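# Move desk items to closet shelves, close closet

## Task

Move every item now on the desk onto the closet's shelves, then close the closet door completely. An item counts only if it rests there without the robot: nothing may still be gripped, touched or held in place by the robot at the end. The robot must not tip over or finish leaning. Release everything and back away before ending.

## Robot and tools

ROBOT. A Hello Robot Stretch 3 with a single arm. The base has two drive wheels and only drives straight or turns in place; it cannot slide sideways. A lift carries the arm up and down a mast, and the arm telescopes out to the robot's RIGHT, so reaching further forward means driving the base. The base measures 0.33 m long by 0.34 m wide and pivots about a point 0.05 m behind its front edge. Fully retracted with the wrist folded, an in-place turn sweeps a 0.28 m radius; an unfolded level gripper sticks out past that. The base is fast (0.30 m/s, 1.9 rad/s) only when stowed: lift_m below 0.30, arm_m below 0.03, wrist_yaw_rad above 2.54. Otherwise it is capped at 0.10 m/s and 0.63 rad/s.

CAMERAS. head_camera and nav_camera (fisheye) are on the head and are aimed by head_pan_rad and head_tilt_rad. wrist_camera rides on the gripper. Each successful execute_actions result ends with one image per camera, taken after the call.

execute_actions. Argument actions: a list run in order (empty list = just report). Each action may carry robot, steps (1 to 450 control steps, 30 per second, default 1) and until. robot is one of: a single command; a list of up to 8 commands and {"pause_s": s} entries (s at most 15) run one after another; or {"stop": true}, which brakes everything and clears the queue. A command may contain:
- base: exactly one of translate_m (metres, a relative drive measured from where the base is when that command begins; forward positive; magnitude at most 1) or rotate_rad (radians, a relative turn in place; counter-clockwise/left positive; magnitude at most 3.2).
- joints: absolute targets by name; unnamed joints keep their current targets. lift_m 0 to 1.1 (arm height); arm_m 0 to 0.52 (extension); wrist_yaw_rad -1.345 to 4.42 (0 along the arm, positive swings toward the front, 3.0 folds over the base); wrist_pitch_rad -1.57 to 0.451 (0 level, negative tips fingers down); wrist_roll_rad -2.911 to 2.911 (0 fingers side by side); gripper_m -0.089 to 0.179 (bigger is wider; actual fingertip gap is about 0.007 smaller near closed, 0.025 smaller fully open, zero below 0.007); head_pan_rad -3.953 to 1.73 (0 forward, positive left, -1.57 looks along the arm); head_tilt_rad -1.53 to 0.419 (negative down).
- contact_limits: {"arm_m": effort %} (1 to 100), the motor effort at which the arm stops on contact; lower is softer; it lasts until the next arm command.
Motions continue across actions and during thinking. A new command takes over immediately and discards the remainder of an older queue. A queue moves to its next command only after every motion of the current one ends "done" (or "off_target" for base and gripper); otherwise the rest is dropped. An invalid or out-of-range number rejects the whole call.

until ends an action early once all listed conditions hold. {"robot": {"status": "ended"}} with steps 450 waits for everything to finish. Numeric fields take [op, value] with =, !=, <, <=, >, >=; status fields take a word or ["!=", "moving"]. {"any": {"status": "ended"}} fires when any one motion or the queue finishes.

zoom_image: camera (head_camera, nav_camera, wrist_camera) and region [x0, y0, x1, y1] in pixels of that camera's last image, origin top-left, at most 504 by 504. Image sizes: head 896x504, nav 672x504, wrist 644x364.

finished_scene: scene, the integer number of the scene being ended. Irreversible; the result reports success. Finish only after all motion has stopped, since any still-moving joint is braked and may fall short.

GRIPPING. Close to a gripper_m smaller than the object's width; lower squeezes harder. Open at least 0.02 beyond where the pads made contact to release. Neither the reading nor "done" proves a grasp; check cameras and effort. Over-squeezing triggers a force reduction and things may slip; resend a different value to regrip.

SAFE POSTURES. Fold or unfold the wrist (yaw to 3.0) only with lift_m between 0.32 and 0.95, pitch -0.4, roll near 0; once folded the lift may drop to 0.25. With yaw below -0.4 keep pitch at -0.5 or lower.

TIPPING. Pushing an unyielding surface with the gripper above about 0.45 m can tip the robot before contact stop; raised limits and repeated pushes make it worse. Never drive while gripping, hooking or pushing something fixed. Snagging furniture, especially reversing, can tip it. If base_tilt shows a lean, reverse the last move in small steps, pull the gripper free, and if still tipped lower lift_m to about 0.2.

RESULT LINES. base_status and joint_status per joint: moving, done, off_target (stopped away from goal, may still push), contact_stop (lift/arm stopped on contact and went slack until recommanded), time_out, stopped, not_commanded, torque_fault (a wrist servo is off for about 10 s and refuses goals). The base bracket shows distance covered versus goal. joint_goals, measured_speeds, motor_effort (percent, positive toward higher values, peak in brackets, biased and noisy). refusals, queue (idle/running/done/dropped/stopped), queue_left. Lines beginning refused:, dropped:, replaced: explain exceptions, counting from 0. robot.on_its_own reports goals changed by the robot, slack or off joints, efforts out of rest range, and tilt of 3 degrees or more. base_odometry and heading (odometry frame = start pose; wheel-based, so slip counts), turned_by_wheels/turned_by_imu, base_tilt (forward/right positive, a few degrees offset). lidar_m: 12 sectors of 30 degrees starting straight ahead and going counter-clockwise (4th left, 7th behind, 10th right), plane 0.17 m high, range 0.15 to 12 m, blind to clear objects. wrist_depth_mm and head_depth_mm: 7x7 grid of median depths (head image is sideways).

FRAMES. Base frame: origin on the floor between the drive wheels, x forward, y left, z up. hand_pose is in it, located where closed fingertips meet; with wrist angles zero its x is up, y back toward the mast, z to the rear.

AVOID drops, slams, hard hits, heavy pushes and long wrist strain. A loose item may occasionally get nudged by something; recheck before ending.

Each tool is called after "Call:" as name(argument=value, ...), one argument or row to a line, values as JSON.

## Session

Call:
execute_actions(
  actions=[],
)

Scene clock: 0.00 s.
robot.base_odometry: x=+0.000 y=+0.000 heading=+0.000 (m, m, rad; robot's odometry frame)
robot.turned_by_wheels: +0.000 (rad since the last result)
robot.turned_by_imu: +0.000 (rad since the last result)
robot.base_tilt: forward=-0.6 right=-1.7 (deg)
robot.lidar_m: 2.03 1.38 1.64 1.51 1.34 1.34 1.63 2.22 2.25 2.69 2.41 2.41
robot.head_depth_mm: 2009 2577 2536 2556 2562 2589 2261 / 2036 2740 2747 2770 2766 2772 2265 / 2015 2590 2585 2616 2616 2597 2272 / 2012 2357 2360 2392 2333 2382 2289 / 2031 2164 2164 2136 2137 2187 2132 / 1924 1975 1981 1997 1980 1987 1991 / 1831 1838 1817 1830 1845 1850 1860
robot.base_status: not_commanded
robot.joint_positions: lift_m=+0.305 arm_m=-0.003 wrist_yaw_rad=+3.122 wrist_pitch_rad=-0.459 wrist_roll_rad=+0.006 gripper_m=+0.037 head_pan_rad=+0.017 head_tilt_rad=+0.012
robot.joint_goals: lift_m=+0.305 arm_m=-0.003 wrist_yaw_rad=+3.122 wrist_pitch_rad=-0.459 wrist_roll_rad=+0.006 gripper_m=+0.037 head_pan_rad=+0.017 head_tilt_rad=+0.012
robot.joint_status: lift_m=not_commanded arm_m=not_commanded wrist_yaw_rad=not_commanded wrist_pitch_rad=not_commanded wrist_roll_rad=not_commanded gripper_m=not_commanded head_pan_rad=not_commanded head_tilt_rad=not_commanded
robot.measured_speeds: translate_m=+0.000 rotate_rad=+0.000 lift_m=+0.000 arm_m=+0.000 wrist_yaw_rad=+0.000 wrist_pitch_rad=+0.000 wrist_roll_rad=+0.000 head_pan_rad=+0.000 head_tilt_rad=+0.000
robot: refusals=0 queue=idle queue_left=0
robot.motor_effort: left_wheel=+0 right_wheel=-1 lift_m=+31 arm_m=+0 wrist_yaw_rad=-1 wrist_pitch_rad=+8 wrist_roll_rad=-1 gripper_m=+0 head_pan_rad=+0 head_tilt_rad=+1 (%)
robot.hand_pose: x=-0.0170 y=+0.0771 z=+0.3086 quat_wxyz=(+0.168, +0.692, +0.154, +0.685) (m; robot's base frame)
robot.wrist_depth_mm: 930 - - - - - - / - - - - - - - / 861 840 - 870 892 878 887 / 693 688 668 693 691 691 687 / 570 575 568 572 575 569 564 / 482 496 - - 464 485 486 / 431 - - - 417 421 425
pictures: head_camera (sideways: a quarter turn clockwise sets it upright), nav_camera (sideways: a quarter turn counterclockwise sets it upright), wrist_camera
Images, in order (width x height): head_camera 896x504, nav_camera 672x504, wrist_camera 644x364.

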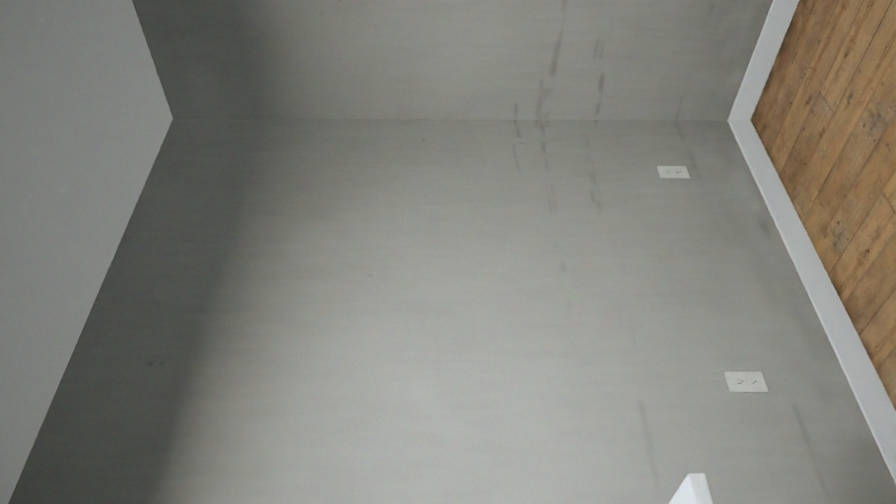

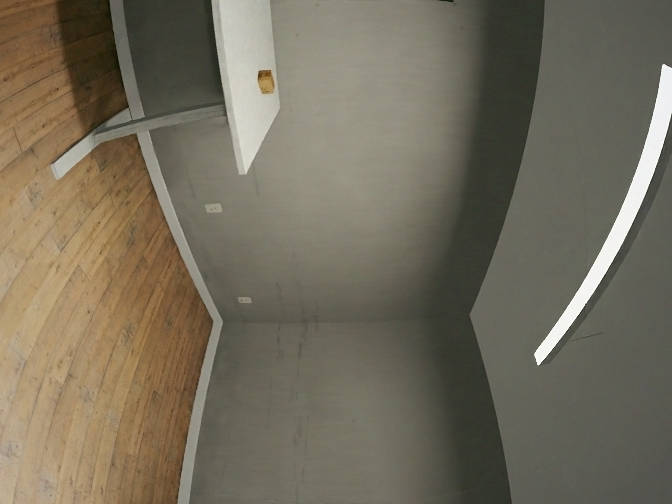

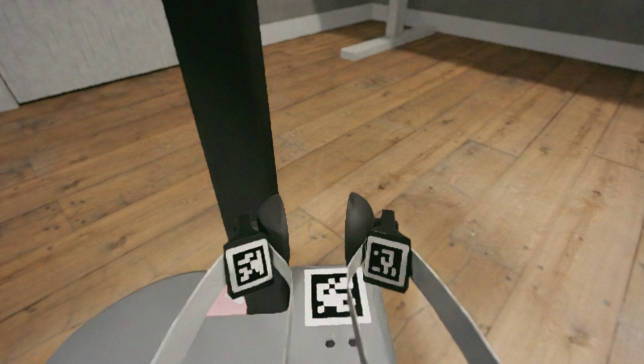

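Call:
execute_actions(
  actions=[
    {"robot":{"joints":{"head_pan_rad":1.2,"head_tilt_rad":-0.4}},"steps":90,"until":{"robot":{"status":"ended"}}},
  ],
)

Scene clock: 8.30 s.
robot.base_odometry: x=+0.000 y=+0.000 heading=+0.000 (m, m, rad; robot's odometry frame)
robot.turned_by_wheels: +0.000 (rad since the last result)
robot.turned_by_imu: +0.000 (rad since the last result)
robot.base_tilt: forward=-0.5 right=-1.7 (deg)
robot.lidar_m: 2.03 1.38 1.65 1.51 1.34 1.34 1.63 2.22 2.25 2.69 2.40 2.41
robot.head_depth_mm: 1467 1587 1456 1819 1945 1731 1398 / 1517 1662 1455 1890 2027 1709 1409 / 1588 1717 1444 1980 2128 1710 1401 / 1677 1806 1457 2095 2168 1718 1400 / 1745 1889 1450 2156 1958 1727 1400 / 1842 1971 1616 2270 2225 1728 1398 / 1735 1818 1832 1998 2026 1726 1398
robot.base_status: not_commanded
robot.joint_positions: lift_m=+0.305 arm_m=-0.003 wrist_yaw_rad=+3.122 wrist_pitch_rad=-0.459 wrist_roll_rad=+0.006 gripper_m=+0.037 head_pan_rad=+1.193 head_tilt_rad=-0.395
robot.joint_goals: lift_m=+0.305 arm_m=-0.003 wrist_yaw_rad=+3.122 wrist_pitch_rad=-0.459 wrist_roll_rad=+0.006 gripper_m=+0.037 head_pan_rad=+1.200 head_tilt_rad=-0.400
robot.joint_status: lift_m=not_commanded arm_m=not_commanded wrist_yaw_rad=not_commanded wrist_pitch_rad=not_commanded wrist_roll_rad=not_commanded gripper_m=not_commanded head_pan_rad=done head_tilt_rad=done
robot.measured_speeds: translate_m=+0.000 rotate_rad=+0.000 lift_m=+0.000 arm_m=+0.000 wrist_yaw_rad=+0.000 wrist_pitch_rad=+0.000 wrist_roll_rad=+0.000 head_pan_rad=+0.000 head_tilt_rad=+0.000
robot: refusals=0 queue=done queue_left=0
robot.motor_effort: left_wheel=+0(0) right_wheel=-1(1) lift_m=+30(30) arm_m=+1(1) wrist_yaw_rad=+0(1) wrist_pitch_rad=+8(8) wrist_roll_rad=+0(1) gripper_m=+0(0) head_pan_rad=+3(28) head_tilt_rad=-2(20) (%)
robot.hand_pose: x=-0.0170 y=+0.0771 z=+0.3086 quat_wxyz=(+0.168, +0.692, +0.154, +0.685) (m; robot's base frame)
robot.wrist_depth_mm: 956 - - - - - - / - - - - - - - / 871 844 - 864 875 856 867 / 678 683 683 696 681 678 684 / 564 579 574 564 579 576 566 / 484 502 - - 468 485 495 / 431 - - - 426 425 424
pictures: head_camera (sideways: a quarter turn clockwise sets it upright), nav_camera (sideways: a quarter turn counterclockwise sets it upright), wrist_camera
Images, in order (width x height): head_camera 896x504, nav_camera 672x504, wrist_camera 644x364.

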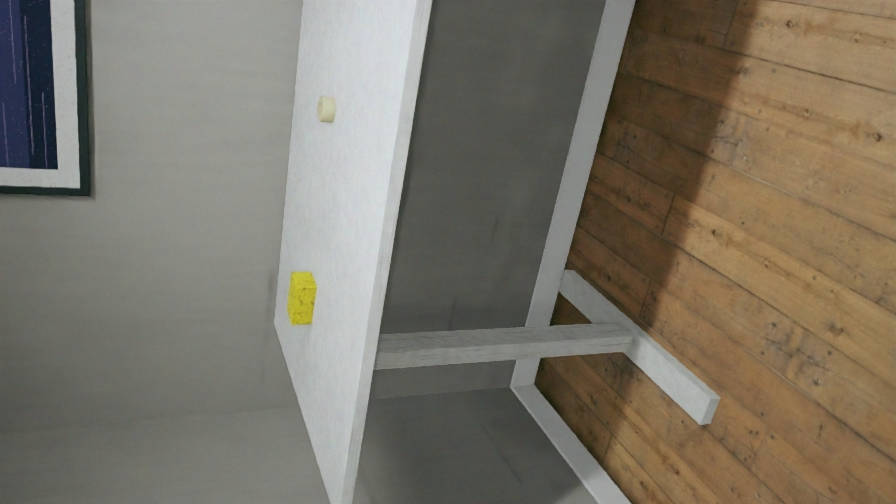

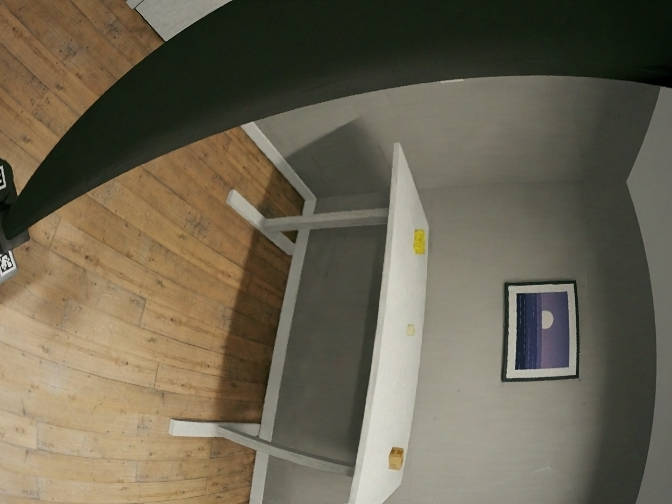

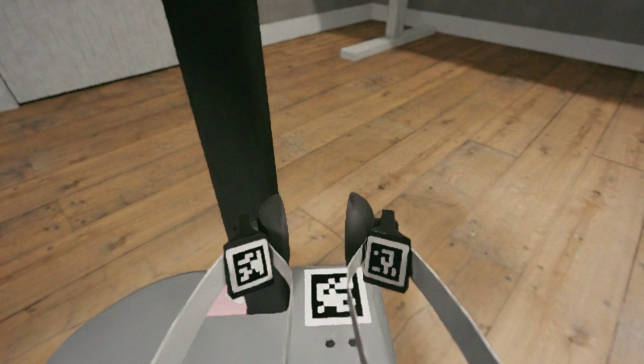

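Call:
execute_actions(
  actions=[
    {"robot":{"base":{"rotate_rad":2.4},"joints":{"head_pan_rad":0,"head_tilt_rad":-0.3,"lift_m":0.28}},"steps":200,"until":{"robot":{"status":"ended"}}},
  ],
)

Scene clock: 14.43 s.
robot.base_odometry: x=+0.000 y=+0.000 heading=+2.400 (m, m, rad; robot's odometry frame)
robot.turned_by_wheels: +2.400 (rad since the last result)
robot.turned_by_imu: +2.399 (rad since the last result)
robot.base_tilt: forward=-0.6 right=-1.7 (deg)
robot.lidar_m: 1.34 1.45 2.13 2.22 2.45 2.45 2.41 2.37 1.38 1.80 1.62 1.37
robot.head_depth_mm: 1122 1190 1254 1320 1422 1520 1500 / 1124 1187 1260 1343 1421 1541 1497 / 1128 1208 1271 1338 1437 1544 1514 / 1135 1199 1276 1360 1461 1576 1497 / 1163 1228 1310 1401 1476 1609 1517 / 1170 1244 1316 1401 1492 1609 1516 / 1176 1252 1328 1408 1497 1637 1496
robot.base_status: done (rotate_rad +2.3999 of +2.4000)
robot.joint_positions: lift_m=+0.281 arm_m=-0.003 wrist_yaw_rad=+3.122 wrist_pitch_rad=-0.459 wrist_roll_rad=+0.006 gripper_m=+0.037 head_pan_rad=+0.007 head_tilt_rad=-0.309
robot.joint_goals: lift_m=+0.280 arm_m=-0.003 wrist_yaw_rad=+3.122 wrist_pitch_rad=-0.459 wrist_roll_rad=+0.006 gripper_m=+0.037 head_pan_rad=+0.000 head_tilt_rad=-0.300
robot.joint_status: lift_m=done arm_m=not_commanded wrist_yaw_rad=not_commanded wrist_pitch_rad=not_commanded wrist_roll_rad=not_commanded gripper_m=not_commanded head_pan_rad=done head_tilt_rad=done
robot.measured_speeds: translate_m=+0.000 rotate_rad=+0.000 lift_m=+0.000 arm_m=+0.000 wrist_yaw_rad=+0.000 wrist_pitch_rad=+0.000 wrist_roll_rad=+0.000 head_pan_rad=+0.000 head_tilt_rad=+0.000
robot: refusals=0 queue=done queue_left=0
robot.motor_effort: left_wheel=-2(9) right_wheel=+2(9) lift_m=+17(33) arm_m=+0(0) wrist_yaw_rad=+0(1) wrist_pitch_rad=+8(8) wrist_roll_rad=-1(0) gripper_m=+0(1) head_pan_rad=-3(27) head_tilt_rad=+3(11) (%)
robot.hand_pose: x=-0.0170 y=+0.0770 z=+0.2841 quat_wxyz=(+0.168, +0.692, +0.154, +0.685) (m; robot's base frame)
robot.wrist_depth_mm: - - - - - - - / - - - - - - - / 854 820 - 793 833 820 807 / 628 641 641 654 656 646 645 / 539 532 532 540 546 537 543 / 457 - - - 458 454 459 / 410 - - - 397 403 403
pictures: head_camera (sideways: a quarter turn clockwise sets it upright), nav_camera (sideways: a quarter turn counterclockwise sets it upright), wrist_camera
Images, in order (width x height): head_camera 896x504, nav_camera 672x504, wrist_camera 644x364.

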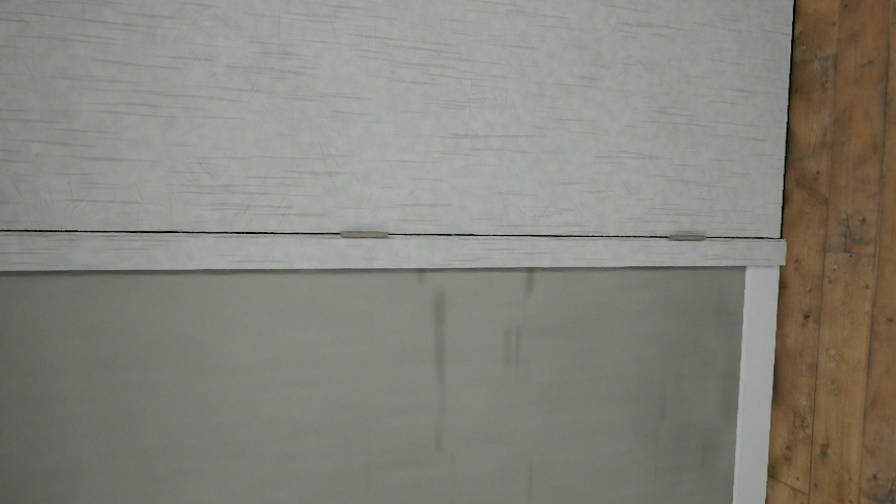

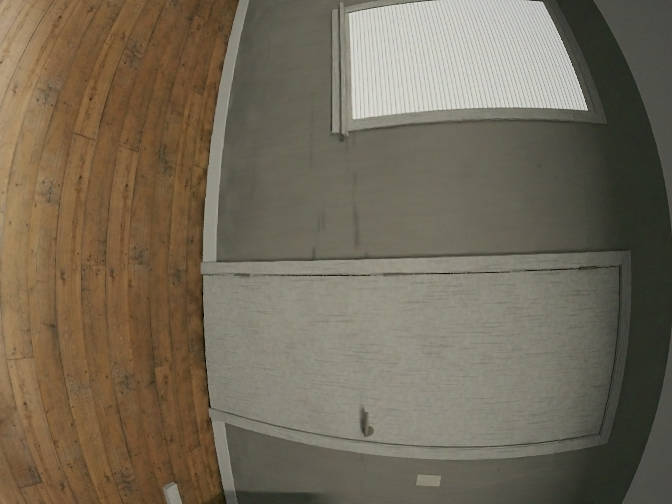

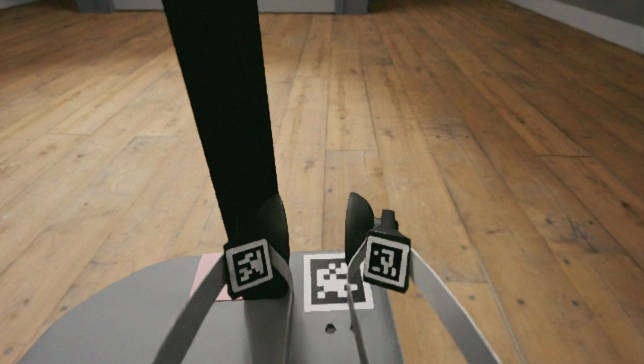

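Call:
execute_actions(
  actions=[
    {"robot":{"joints":{"head_pan_rad":1.7,"head_tilt_rad":-0.2}},"steps":90,"until":{"robot":{"status":"ended"}}},
  ],
)

Call:
execute_actions(
  actions=[
    {"robot":{"joints":{"head_pan_rad":-3.0,"head_tilt_rad":-0.2}},"steps":150,"until":{"robot":{"status":"ended"}}},
  ],
)

Scene clock: 18.07 s.
robot.base_odometry: x=+0.000 y=+0.000 heading=+2.400 (m, m, rad; robot's odometry frame)
robot.turned_by_wheels: +0.000 (rad since the last result)
robot.turned_by_imu: +0.000 (rad since the last result)
robot.base_tilt: forward=-0.6 right=-1.7 (deg)
robot.lidar_m: 1.34 1.46 2.13 2.21 2.44 2.45 2.41 2.37 1.38 1.80 1.62 1.37
robot.head_depth_mm: 2451 2549 2723 2825 2886 2169 1657 / 1916 2002 2064 2149 2252 2172 1673 / 1966 2056 2142 2230 2301 2134 1649 / 2005 2102 2166 2266 2352 2163 1662 / 2031 2117 2225 2329 2451 2158 1656 / 2123 2224 2324 2434 2550 2152 1647 / 2167 2280 2361 2476 2566 2203 1651
robot.base_status: done (rotate_rad +2.3999 of +2.4000)
robot.joint_positions: lift_m=+0.281 arm_m=-0.003 wrist_yaw_rad=+3.122 wrist_pitch_rad=-0.459 wrist_roll_rad=+0.006 gripper_m=+0.037 head_pan_rad=+1.693 head_tilt_rad=-0.211
robot.joint_goals: lift_m=+0.280 arm_m=-0.003 wrist_yaw_rad=+3.122 wrist_pitch_rad=-0.459 wrist_roll_rad=+0.006 gripper_m=+0.037 head_pan_rad=+1.700 head_tilt_rad=-0.200
robot.joint_status: lift_m=done arm_m=not_commanded wrist_yaw_rad=not_commanded wrist_pitch_rad=not_commanded wrist_roll_rad=not_commanded gripper_m=not_commanded head_pan_rad=done head_tilt_rad=done
robot.measured_speeds: translate_m=+0.000 rotate_rad=+0.000 lift_m=+0.000 arm_m=+0.000 wrist_yaw_rad=+0.000 wrist_pitch_rad=+0.000 wrist_roll_rad=+0.000 head_pan_rad=+0.000 head_tilt_rad=+0.000
robot: refusals=0 queue=done queue_left=0
robot.motor_effort: left_wheel=-3(2) right_wheel=+2(2) lift_m=+16(17) arm_m=+0(0) wrist_yaw_rad=-1(1) wrist_pitch_rad=+8(8) wrist_roll_rad=+0(0) gripper_m=+0(1) head_pan_rad=+3(26) head_tilt_rad=+4(11) (%)
robot.hand_pose: x=-0.0170 y=+0.0770 z=+0.2841 quat_wxyz=(+0.168, +0.692, +0.154, +0.685) (m; robot's base frame)
robot.wrist_depth_mm: - - - - - - - / - - - - - - - / 838 832 - 821 837 830 816 / 649 666 656 660 650 649 645 / 540 532 535 555 552 530 542 / 467 - - - 461 459 465 / 412 - - - 409 393 402
pictures: head_camera (sideways: a quarter turn clockwise sets it upright), nav_camera (sideways: a quarter turn counterclockwise sets it upright), wrist_camera
Images, in order (width x height): head_camera 896x504, nav_camera 672x504, wrist_camera 644x364.

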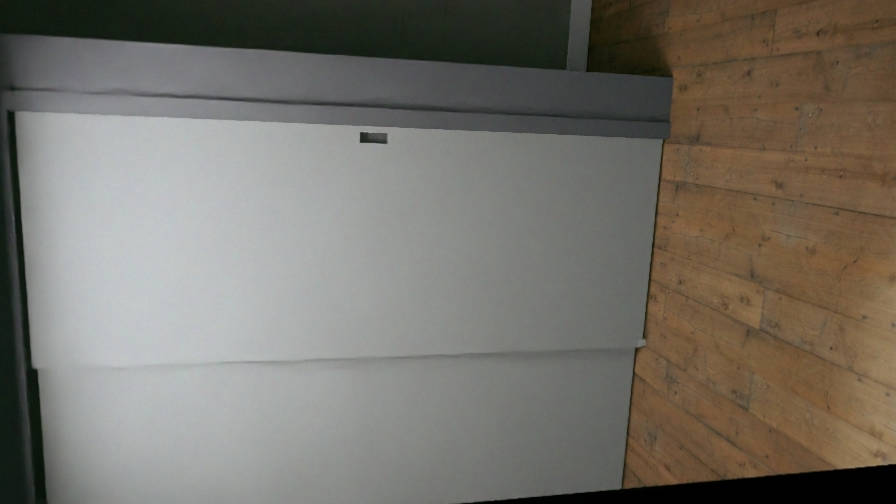

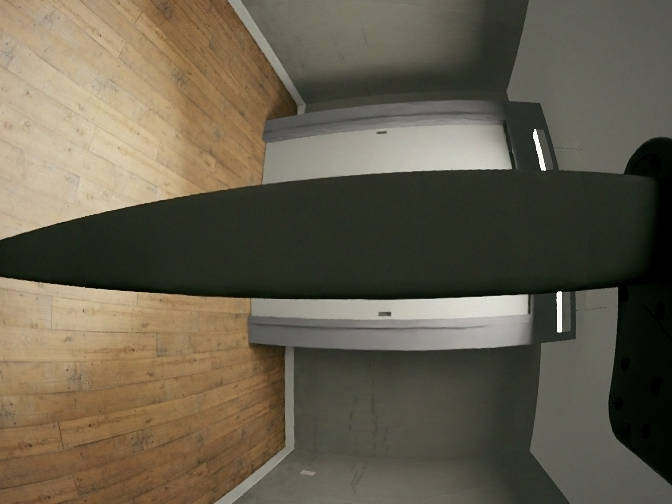

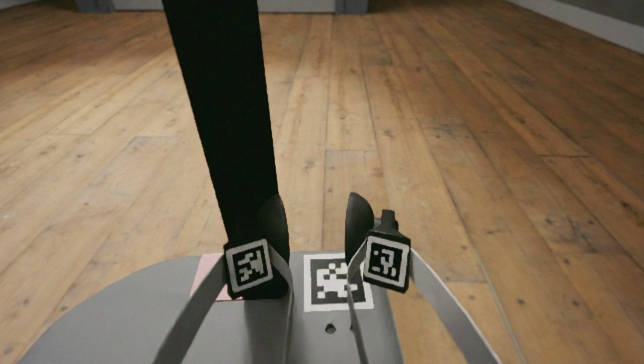

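Scene clock: 20.73 s.
robot.base_odometry: x=+0.000 y=+0.000 heading=+2.400 (m, m, rad; robot's odometry frame)
robot.turned_by_wheels: +0.000 (rad since the last result)
robot.turned_by_imu: +0.000 (rad since the last result)
robot.base_tilt: forward=-0.6 right=-1.7 (deg)
robot.lidar_m: 1.34 1.45 2.12 2.22 2.44 2.45 2.40 2.36 1.38 1.80 1.62 1.37
robot.head_depth_mm: 2023 2094 2200 2281 2374 2162 1655 / 2078 2166 2269 2368 2454 2173 1638 / 2136 2207 2289 2399 2519 2164 1664 / 2178 2250 2355 2459 2537 2186 1651 / 2214 2336 2396 2529 2630 2165 1678 / 2251 2362 2460 2565 2687 2164 1669 / 2312 2415 2519 2650 2772 2178 1657
robot.base_status: done (rotate_rad +2.3999 of +2.4000)
robot.joint_positions: lift_m=+0.281 arm_m=-0.003 wrist_yaw_rad=+3.122 wrist_pitch_rad=-0.459 wrist_roll_rad=+0.006 gripper_m=+0.037 head_pan_rad=-2.993 head_tilt_rad=-0.211
robot.joint_goals: lift_m=+0.280 arm_m=-0.003 wrist_yaw_rad=+3.122 wrist_pitch_rad=-0.459 wrist_roll_rad=+0.006 gripper_m=+0.037 head_pan_rad=-3.000 head_tilt_rad=-0.200
robot.joint_status: lift_m=done arm_m=not_commanded wrist_yaw_rad=not_commanded wrist_pitch_rad=not_commanded wrist_roll_rad=not_commanded gripper_m=not_commanded head_pan_rad=done head_tilt_rad=done
robot.measured_speeds: translate_m=+0.000 rotate_rad=+0.000 lift_m=+0.000 arm_m=+0.000 wrist_yaw_rad=+0.000 wrist_pitch_rad=+0.000 wrist_roll_rad=+0.000 head_pan_rad=+0.000 head_tilt_rad=+0.000
robot: refusals=0 queue=done queue_left=0
robot.motor_effort: left_wheel=-3(3) right_wheel=+2(2) lift_m=+16(17) arm_m=-1(1) wrist_yaw_rad=-1(1) wrist_pitch_rad=+8(8) wrist_roll_rad=+0(1) gripper_m=+1(0) head_pan_rad=-1(27) head_tilt_rad=+4(3) (%)
robot.hand_pose: x=-0.0170 y=+0.0770 z=+0.2841 quat_wxyz=(+0.168, +0.692, +0.154, +0.685) (m; robot's base frame)
robot.wrist_depth_mm: - - - - - - - / - - - - - - - / 798 833 - 811 845 822 827 / 632 648 649 645 655 640 653 / 534 527 538 548 543 533 541 / 461 - - - 457 460 455 / 406 - - - 401 398 395
pictures: head_camera (sideways: a quarter turn clockwise sets it upright), nav_camera (sideways: a quarter turn counterclockwise sets it upright), wrist_camera
Images, in order (width x height): head_camera 896x504, nav_camera 672x504, wrist_camera 644x364.

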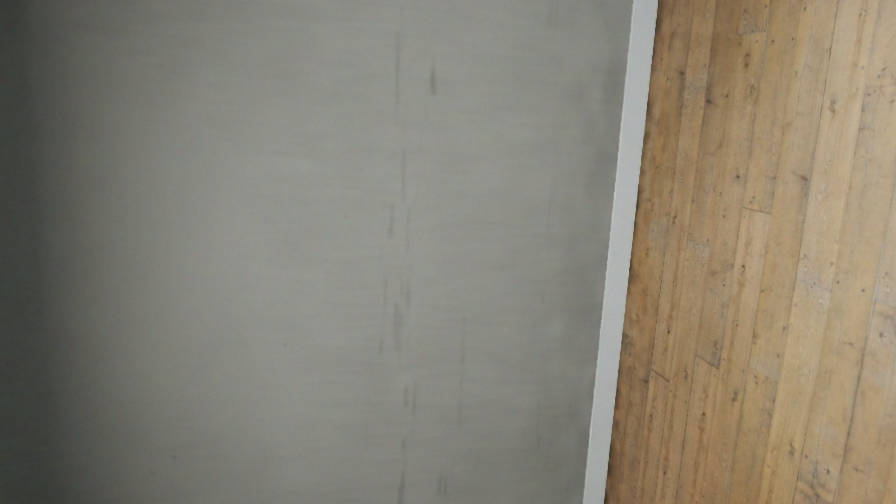

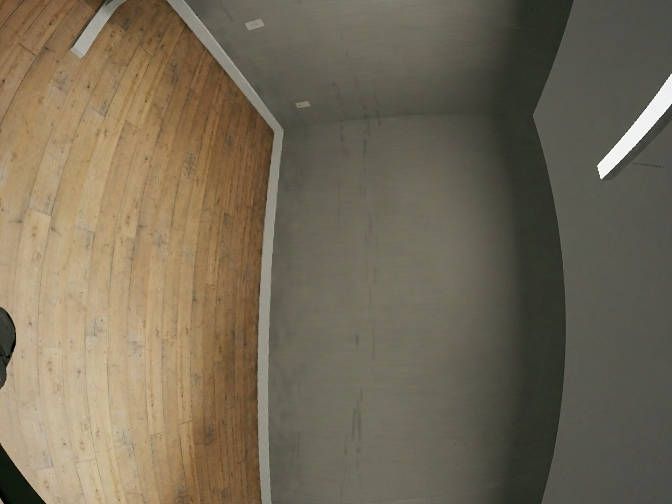

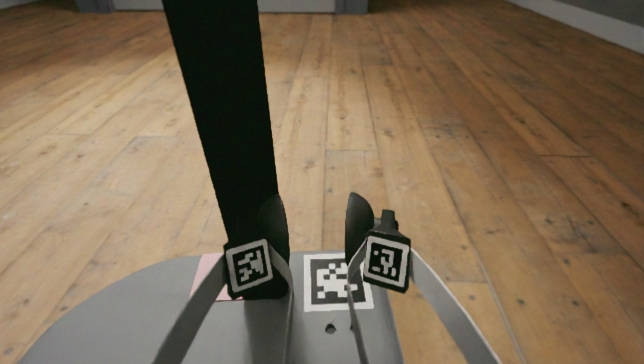

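Call:
execute_actions(
  actions=[
    {"robot":[{"base":{"rotate_rad":1.92},"joints":{"head_pan_rad":-0.3,"head_tilt_rad":-0.2}},{"base":{"translate_m":1.0}},{"base":{"translate_m":0.6}},{"base":{"rotate_rad":-0.35}},{"joints":{"lift_m":0.9}},{"joints":{"wrist_yaw_rad":1.57,"wrist_pitch_rad":-0.4,"gripper_m":0.0}},{"joints":{"wrist_pitch_rad":0,"arm_m":0.5}}],"steps":450,"until":{"robot":{"queue":["!=","running"]}}},
    {"steps":450,"until":{"robot":{"queue":["!=","running"]}}},
  ],
)

Scene clock: 53.90 s.
robot.base_odometry: x=-0.612 y=-1.478 heading=-2.313 (m, m, rad; robot's odometry frame)
robot.turned_by_wheels: +1.570 (rad since the last result)
robot.turned_by_imu: +1.587 (rad since the last result)
robot.base_tilt: forward=-0.5 right=-1.7 (deg)
robot.lidar_m: 0.79 0.90 1.23 1.73 1.85 2.72 3.24 2.64 2.08 2.04 1.02 0.81
robot.head_depth_mm: 738 770 809 849 888 936 993 / 719 753 789 823 866 907 959 / 706 736 768 803 840 882 930 / 691 720 749 783 822 858 900 / 673 704 731 764 796 835 881 / 663 685 715 747 779 814 853 / 648 671 700 730 758 797 842
robot.base_status: done (rotate_rad -0.3499 of -0.3500)
robot.joint_positions: lift_m=+0.899 arm_m=+0.500 wrist_yaw_rad=+1.571 wrist_pitch_rad=-0.022 wrist_roll_rad=+0.006 gripper_m=+0.000 head_pan_rad=-0.307 head_tilt_rad=-0.210
robot.joint_goals: lift_m=+0.900 arm_m=+0.500 wrist_yaw_rad=+1.570 wrist_pitch_rad=+0.000 wrist_roll_rad=+0.006 gripper_m=+0.000 head_pan_rad=-0.300 head_tilt_rad=-0.200
robot.joint_status: lift_m=done arm_m=done wrist_yaw_rad=done wrist_pitch_rad=done wrist_roll_rad=not_commanded gripper_m=done head_pan_rad=done head_tilt_rad=done
robot.measured_speeds: translate_m=+0.000 rotate_rad=+0.000 lift_m=+0.000 arm_m=+0.000 wrist_yaw_rad=+0.000 wrist_pitch_rad=+0.000 wrist_roll_rad=+0.000 head_pan_rad=+0.000 head_tilt_rad=+0.000
robot: refusals=0 queue=done queue_left=0
robot.motor_effort: left_wheel=+3(10) right_wheel=-4(11) lift_m=+43(46) arm_m=+4(3) wrist_yaw_rad=-1(4) wrist_pitch_rad=+13(14) wrist_roll_rad=+0(1) gripper_m=-3(99) head_pan_rad=+3(28) head_tilt_rad=+3(6) (%)
robot.hand_pose: x=+0.2343 y=-0.6446 z=+1.0085 quat_wxyz=(+0.504, +0.507, -0.496, +0.493) (m; robot's base frame)
robot.wrist_depth_mm: 632 616 602 595 564 - - / 660 637 618 616 587 - - / 675 664 651 650 606 - - / 703 686 682 669 637 - - / 746 711 702 - 660 - - / 798 754 724 724 696 - - / 872 815 757 753 699 - -
pictures: head_camera (sideways: a quarter turn clockwise sets it upright), nav_camera (sideways: a quarter turn counterclockwise sets it upright), wrist_camera
Images, in order (width x height): head_camera 896x504, nav_camera 672x504, wrist_camera 644x364.

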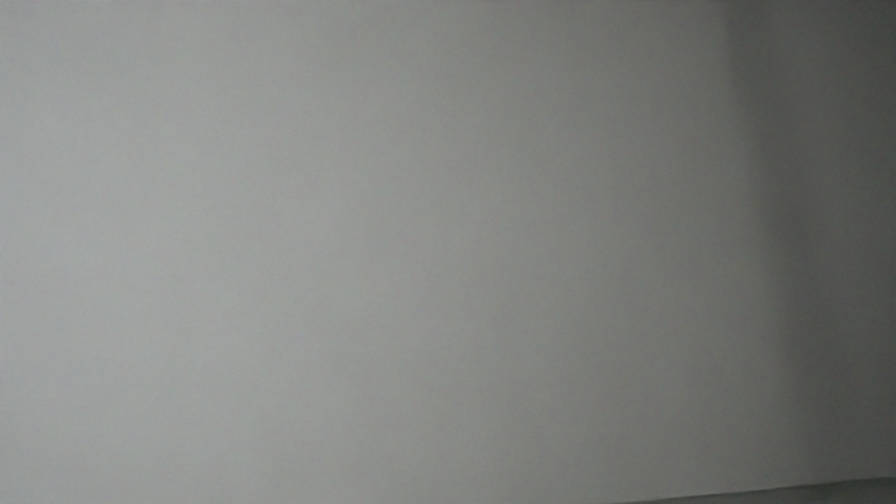

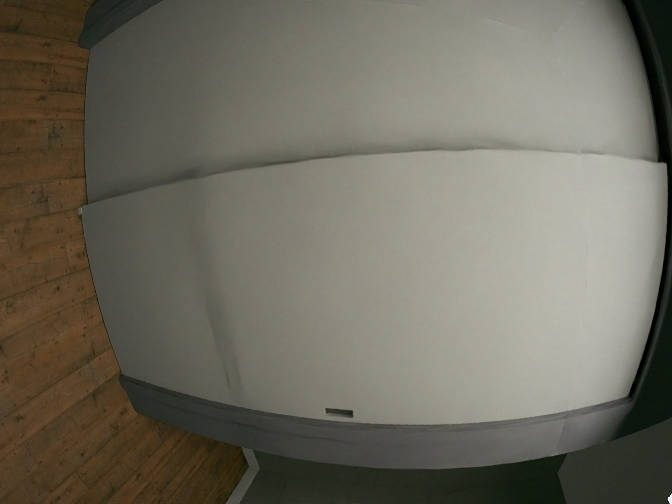

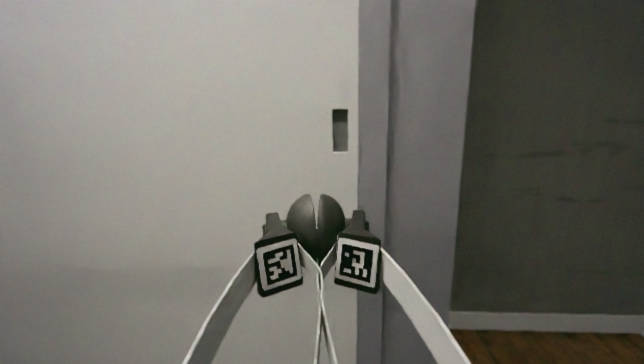

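Call:
execute_actions(
  actions=[
    {"robot":[{"base":{"rotate_rad":-0.07}},{"base":{"translate_m":0.42}}],"steps":300,"until":{"robot":{"queue":["!=","running"]}}},
  ],
)

Scene clock: 65.07 s.
robot.base_odometry: x=-0.917 y=-1.767 heading=-2.383 (m, m, rad; robot's odometry frame)
robot.turned_by_wheels: -0.070 (rad since the last result)
robot.turned_by_imu: -0.067 (rad since the last result)
robot.base_tilt: forward=-0.6 right=-1.7 (deg)
robot.lidar_m: 0.38 0.44 0.62 1.71 1.80 2.51 3.24 2.82 2.11 2.05 0.52 0.39
robot.head_depth_mm: 337 353 369 388 409 431 455 / 326 341 357 374 392 413 436 / 317 330 345 361 378 398 420 / 308 320 333 349 366 384 404 / 299 311 324 339 354 370 388 / 291 302 314 328 342 357 375 / 284 294 305 318 331 346 363
robot.base_status: done (translate_m +0.4200 of +0.4200)
robot.joint_positions: lift_m=+0.899 arm_m=+0.500 wrist_yaw_rad=+1.571 wrist_pitch_rad=-0.022 wrist_roll_rad=+0.006 gripper_m=+0.000 head_pan_rad=-0.307 head_tilt_rad=-0.210
robot.joint_goals: lift_m=+0.900 arm_m=+0.500 wrist_yaw_rad=+1.570 wrist_pitch_rad=+0.000 wrist_roll_rad=+0.006 gripper_m=+0.000 head_pan_rad=-0.300 head_tilt_rad=-0.200
robot.joint_status: lift_m=done arm_m=done wrist_yaw_rad=done wrist_pitch_rad=done wrist_roll_rad=not_commanded gripper_m=done head_pan_rad=done head_tilt_rad=done
robot.measured_speeds: translate_m=+0.000 rotate_rad=+0.000 lift_m=+0.000 arm_m=+0.000 wrist_yaw_rad=+0.000 wrist_pitch_rad=+0.000 wrist_roll_rad=+0.000 head_pan_rad=+0.000 head_tilt_rad=+0.000
robot: refusals=0 queue=done queue_left=0
robot.motor_effort: left_wheel=+2(9) right_wheel=-4(10) lift_m=+43(43) arm_m=+4(3) wrist_yaw_rad=-2(2) wrist_pitch_rad=+13(13) wrist_roll_rad=+0(0) gripper_m=-3(3) head_pan_rad=+3(2) head_tilt_rad=+3(3) (%)
robot.hand_pose: x=+0.2343 y=-0.6447 z=+1.0085 quat_wxyz=(+0.504, +0.507, -0.496, +0.493) (m; robot's base frame)
robot.wrist_depth_mm: 255 256 255 255 227 240 239 / 265 266 266 264 236 247 251 / 274 275 273 278 248 259 259 / 286 285 284 289 256 268 272 / 296 299 299 - 267 280 - / 311 310 309 311 287 294 - / 325 324 326 324 292 303 -
pictures: head_camera (sideways: a quarter turn clockwise sets it upright), nav_camera (sideways: a quarter turn counterclockwise sets it upright), wrist_camera
Images, in order (width x height): head_camera 896x504, nav_camera 672x504, wrist_camera 644x364.

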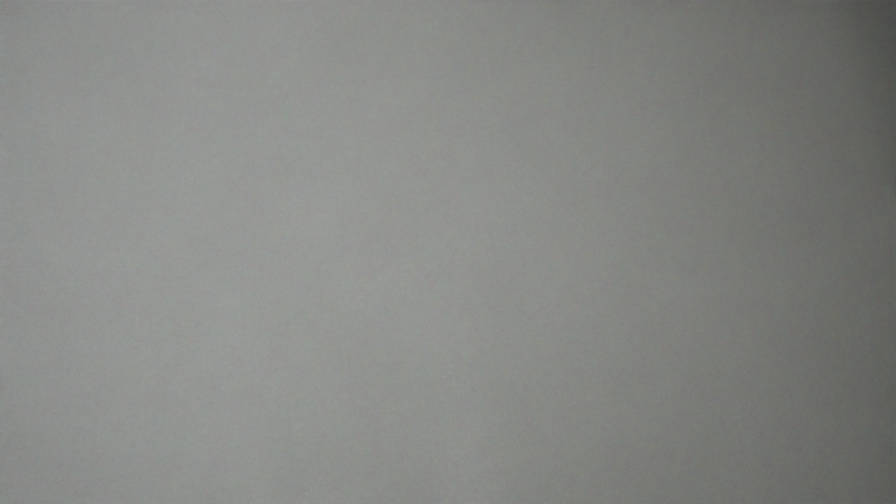

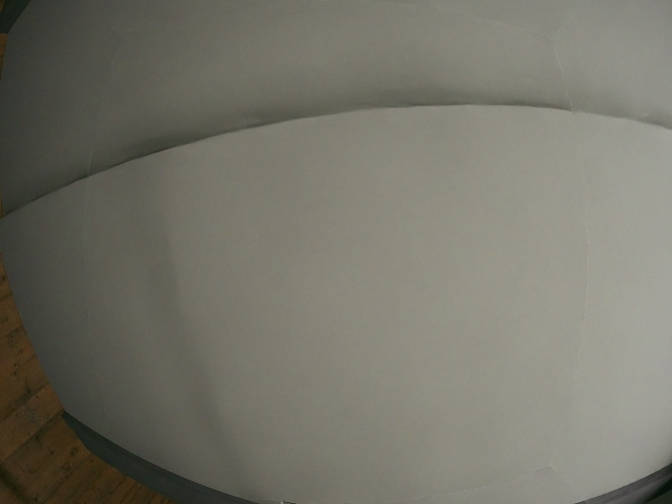

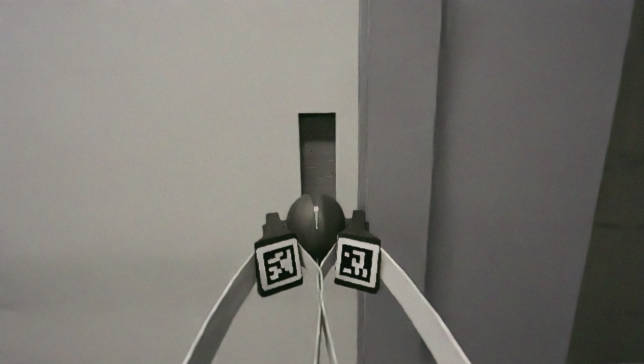

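Call:
execute_actions(
  actions=[
    {"robot":{"base":{"translate_m":0.125}},"steps":300,"until":{"robot":{"queue":["!=","running"]}}},
  ],
)

Scene clock: 69.73 s.
robot.base_odometry: x=-1.008 y=-1.853 heading=-2.385 (m, m, rad; robot's odometry frame)
robot.turned_by_wheels: -0.002 (rad since the last result)
robot.turned_by_imu: -0.008 (rad since the last result)
robot.base_tilt: forward=-0.6 right=-1.7 (deg)
robot.lidar_m: 0.25 0.27 0.43 0.98 1.78 2.48 3.36 2.84 2.12 0.87 0.35 0.26
robot.head_depth_mm: - - - - - - 289 / - - - - - - 283 / - - - - - - - / - - - - - - - / - - - - - - - / - - - - - - - / - - - - - - -
robot.base_status: done (translate_m +0.1249 of +0.1250)
robot.joint_positions: lift_m=+0.900 arm_m=+0.500 wrist_yaw_rad=+1.570 wrist_pitch_rad=-0.022 wrist_roll_rad=+0.006 gripper_m=+0.000 head_pan_rad=-0.307 head_tilt_rad=-0.210
robot.joint_goals: lift_m=+0.900 arm_m=+0.500 wrist_yaw_rad=+1.570 wrist_pitch_rad=+0.000 wrist_roll_rad=+0.006 gripper_m=+0.000 head_pan_rad=-0.300 head_tilt_rad=-0.200
robot.joint_status: lift_m=done arm_m=done wrist_yaw_rad=done wrist_pitch_rad=done wrist_roll_rad=not_commanded gripper_m=done head_pan_rad=done head_tilt_rad=done
robot.measured_speeds: translate_m=+0.000 rotate_rad=+0.000 lift_m=+0.000 arm_m=+0.000 wrist_yaw_rad=+0.000 wrist_pitch_rad=+0.000 wrist_roll_rad=+0.000 head_pan_rad=+0.000 head_tilt_rad=+0.000
robot: refusals=0 queue=done queue_left=0
robot.on_its_own: left_wheel is at rest, and its effort (-22) is outside its rest range (-18 to +18); right_wheel is at rest, and its effort (+41) is outside its rest range (-18 to +18)
robot.motor_effort: left_wheel=-22(26) right_wheel=+41(46) lift_m=+43(43) arm_m=+3(4) wrist_yaw_rad=-1(1) wrist_pitch_rad=+13(13) wrist_roll_rad=-1(1) gripper_m=-3(3) head_pan_rad=+3(2) head_tilt_rad=+3(4) (%)
robot.hand_pose: x=+0.2343 y=-0.6449 z=+1.0084 quat_wxyz=(+0.505, +0.507, -0.496, +0.493) (m; robot's base frame)
robot.wrist_depth_mm: 151 151 150 150 124 122 135 / 155 156 156 156 129 127 140 / 162 162 161 165 134 133 146 / 167 169 169 179 139 138 152 / 174 176 176 - 145 145 159 / 182 182 183 185 149 152 165 / 191 191 192 193 158 169 172
pictures: head_camera (sideways: a quarter turn clockwise sets it upright), nav_camera (sideways: a quarter turn counterclockwise sets it upright), wrist_camera
Images, in order (width x height): head_camera 896x504, nav_camera 672x504, wrist_camera 644x364.

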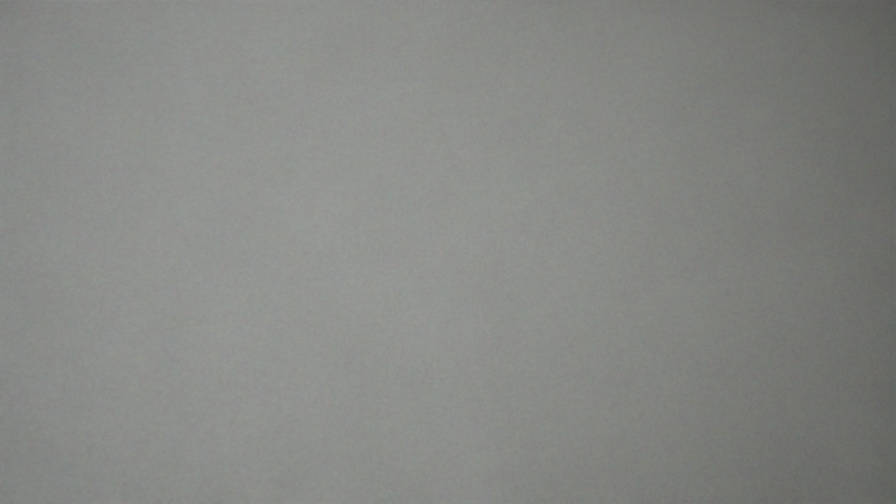

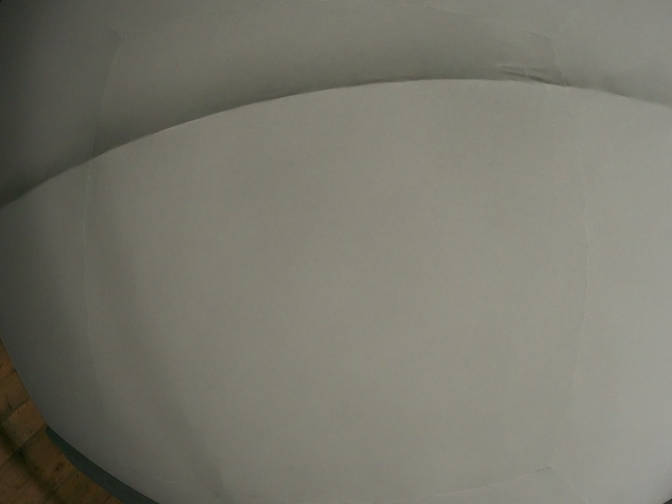

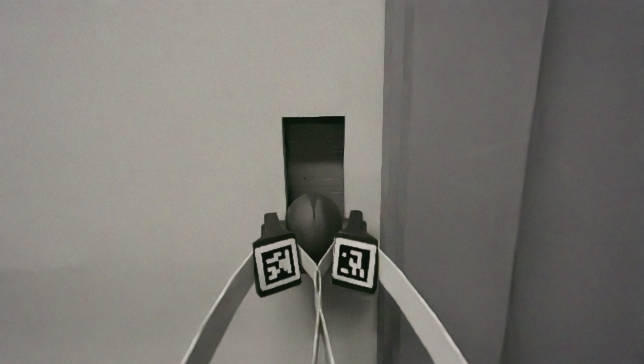

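Tip is in. Slide.

Call:
execute_actions(
  actions=[
    {"robot":{"joints":{"arm_m":0.0},"contact_limits":{"arm_m":25}},"steps":300,"until":{"robot":{"status":"ended"}}},
  ],
)

Scene clock: 76.80 s.
robot.base_odometry: x=-1.008 y=-1.853 heading=-2.383 (m, m, rad; robot's odometry frame)
robot.turned_by_wheels: +0.001 (rad since the last result)
robot.turned_by_imu: +0.003 (rad since the last result)
robot.base_tilt: forward=-0.5 right=-1.7 (deg)
robot.lidar_m: 0.25 0.27 0.37 0.99 1.78 2.49 3.37 2.84 2.13 0.86 0.71 0.26
robot.head_depth_mm: - - - - - - 289 / - - - - - - - / - - - - - - - / - - - - - - - / - - - - - - - / - - - - - - - / - - - - - - -
robot.base_status: done (translate_m +0.1250 of +0.1250)
robot.joint_positions: lift_m=+0.900 arm_m=+0.001 wrist_yaw_rad=+1.516 wrist_pitch_rad=-0.022 wrist_roll_rad=+0.006 gripper_m=+0.000 head_pan_rad=-0.307 head_tilt_rad=-0.210
robot.joint_goals: lift_m=+0.900 arm_m=+0.000 wrist_yaw_rad=+1.532 wrist_pitch_rad=+0.000 wrist_roll_rad=+0.006 gripper_m=+0.000 head_pan_rad=-0.300 head_tilt_rad=-0.200
robot.joint_status: lift_m=done arm_m=done wrist_yaw_rad=done wrist_pitch_rad=done wrist_roll_rad=not_commanded gripper_m=done head_pan_rad=done head_tilt_rad=done
robot.measured_speeds: translate_m=+0.000 rotate_rad=+0.000 lift_m=+0.000 arm_m=+0.000 wrist_yaw_rad=+0.000 wrist_pitch_rad=+0.000 wrist_roll_rad=+0.000 head_pan_rad=+0.000 head_tilt_rad=+0.000
robot: refusals=0 queue=done queue_left=0
robot.on_its_own: wrist_yaw_rad is held at +1.532, not at your +1.570, by its stall guard, which is not easing now
robot.motor_effort: left_wheel=-1(21) right_wheel=+2(41) lift_m=+42(42) arm_m=-3(9) wrist_yaw_rad=+8(40) wrist_pitch_rad=+13(13) wrist_roll_rad=-1(1) gripper_m=-4(8) head_pan_rad=+2(3) head_tilt_rad=+3(4) (%)
robot.contact_limits: arm_m 25 (drawing in: default 15, maximum 25; extending or still: default 22, maximum 35)
robot.hand_pose: x=+0.2339 y=-0.1594 z=+1.0084 quat_wxyz=(+0.518, +0.493, -0.509, +0.479) (m; robot's base frame)
robot.wrist_depth_mm: 150 153 154 158 828 835 622 / 155 157 160 163 573 828 602 / 160 163 167 171 898 892 648 / 167 170 173 185 864 827 658 / 174 176 179 - 549 629 610 / 181 185 186 193 - 942 650 / 190 192 195 200 789 827 664
pictures: head_camera (sideways: a quarter turn clockwise sets it upright), nav_camera (sideways: a quarter turn counterclockwise sets it upright), wrist_camera
Images, in order (width x height): head_camera 896x504, nav_camera 672x504, wrist_camera 644x364.

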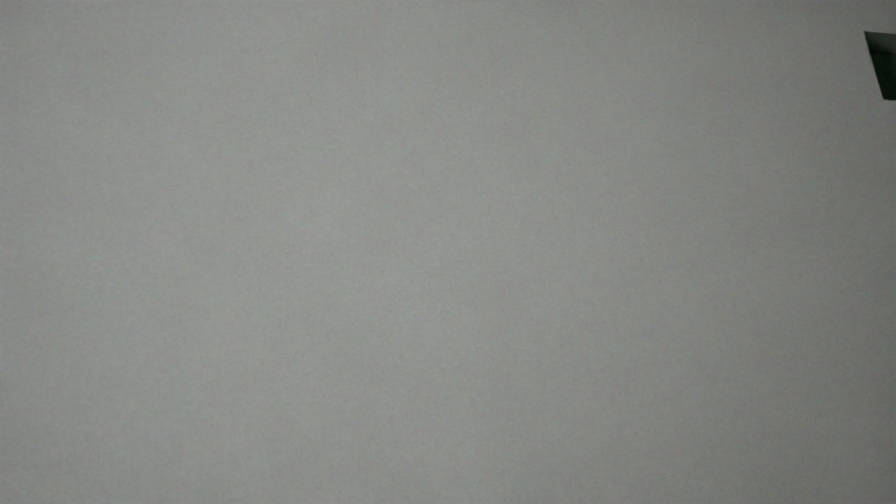

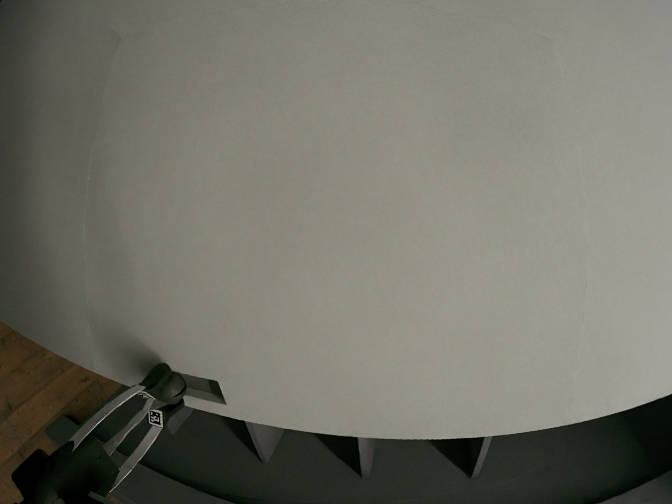

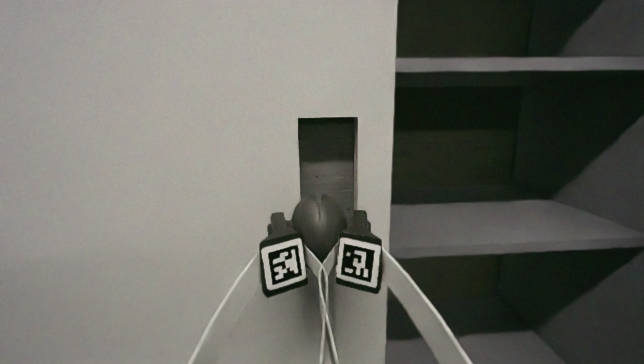

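Call:
execute_actions(
  actions=[
    {"robot":[{"base":{"translate_m":-0.3}},{"joints":{"wrist_pitch_rad":-0.4,"wrist_yaw_rad":3.0,"arm_m":0}},{"joints":{"lift_m":0.26}},{"base":{"translate_m":-1.0}},{"base":{"translate_m":-1.0}},{"base":{"translate_m":-0.3}},{"base":{"rotate_rad":-1.57},"joints":{"head_pan_rad":-1.3,"head_tilt_rad":-0.55,"lift_m":0.29}},{"joints":{"lift_m":0.9}}],"steps":450,"until":{"robot":{"queue":["!=","running"]}}},
    {"steps":450,"until":{"robot":{"queue":["!=","running"]}}},
  ],
)

Scene clock: 119.53 s.
robot.base_odometry: x=+0.880 y=-0.065 heading=+2.330 (m, m, rad; robot's odometry frame)
robot.turned_by_wheels: -1.570 (rad since the last result)
robot.turned_by_imu: -1.588 (rad since the last result)
robot.base_tilt: forward=-0.6 right=-1.7 (deg)
robot.lidar_m: 2.01 2.10 2.90 2.86 2.46 1.79 1.74 1.69 1.24 1.20 0.80 1.70
robot.head_depth_mm: 969 1048 1150 1273 1414 1508 1265 / 987 1073 1178 1316 1481 1511 1270 / 1012 1111 1205 1366 1520 1508 1271 / 1038 1136 950 1407 1590 1498 1267 / 1055 1163 892 663 1042 1249 1243 / 1090 1182 837 636 1682 1501 1257 / 1112 1214 845 634 1674 1507 1270
robot.base_status: done (rotate_rad -1.5699 of -1.5700)
robot.joint_positions: lift_m=+0.560 arm_m=+0.000 wrist_yaw_rad=+2.999 wrist_pitch_rad=-0.415 wrist_roll_rad=+0.006 gripper_m=+0.000 head_pan_rad=-1.293 head_tilt_rad=-0.543
robot.joint_goals: lift_m=+0.900 arm_m=+0.000 wrist_yaw_rad=+3.000 wrist_pitch_rad=-0.400 wrist_roll_rad=+0.006 gripper_m=+0.000 head_pan_rad=-1.300 head_tilt_rad=-0.550
robot.joint_status: lift_m=moving arm_m=done wrist_yaw_rad=done wrist_pitch_rad=done wrist_roll_rad=not_commanded gripper_m=done head_pan_rad=done head_tilt_rad=done
robot.measured_speeds: translate_m=+0.000 rotate_rad=+0.000 lift_m=+0.110 arm_m=+0.000 wrist_yaw_rad=+0.000 wrist_pitch_rad=+0.000 wrist_roll_rad=+0.000 head_pan_rad=+0.000 head_tilt_rad=+0.000
robot: refusals=0 queue=running queue_left=0
robot.motor_effort: left_wheel=+3(11) right_wheel=-4(10) lift_m=+48(45) arm_m=-2(2) wrist_yaw_rad=+0(8) wrist_pitch_rad=+8(13) wrist_roll_rad=+0(0) gripper_m=-3(4) head_pan_rad=-1(29) head_tilt_rad=-2(20) (%)
robot.hand_pose: x=+0.0108 y=+0.0772 z=+0.5739 quat_wxyz=(+0.195, +0.702, +0.095, +0.678) (m; robot's base frame)
robot.wrist_depth_mm: - - - - - - - / - - - - - - - / - - - - - - - / - - - - - - - / 930 918 - - 944 934 937 / 802 798 - 777 780 787 782 / 690 697 679 686 686 676 691
pictures: head_camera (sideways: a quarter turn clockwise sets it upright), nav_camera (sideways: a quarter turn counterclockwise sets it upright), wrist_camera
Images, in order (width x height): head_camera 896x504, nav_camera 672x504, wrist_camera 644x364.

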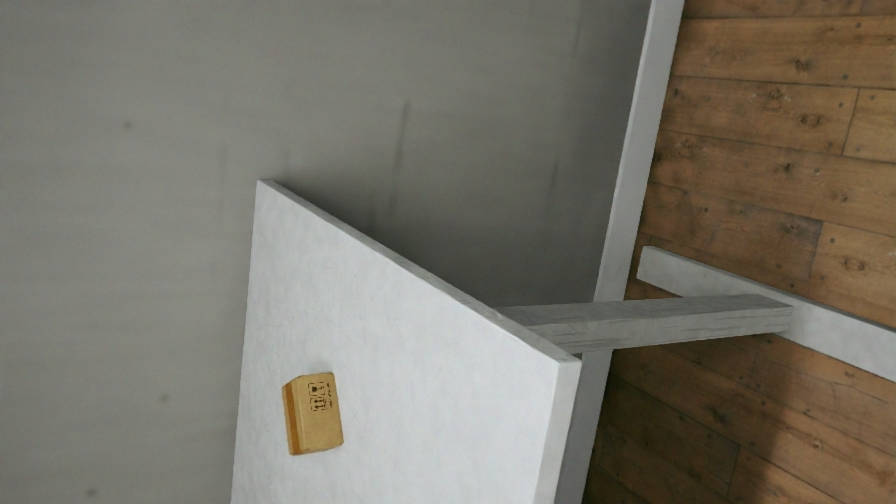

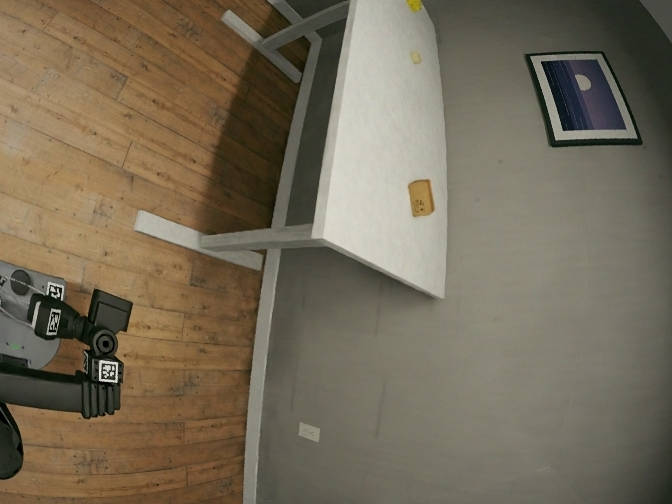

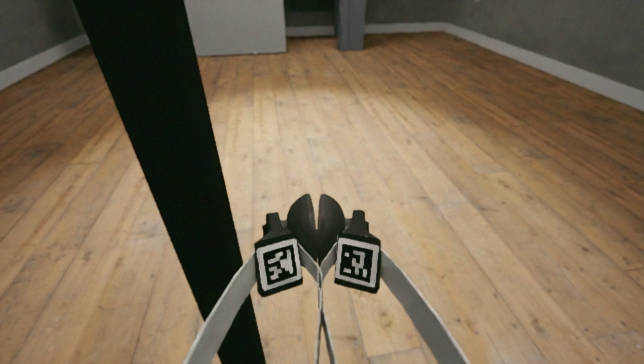

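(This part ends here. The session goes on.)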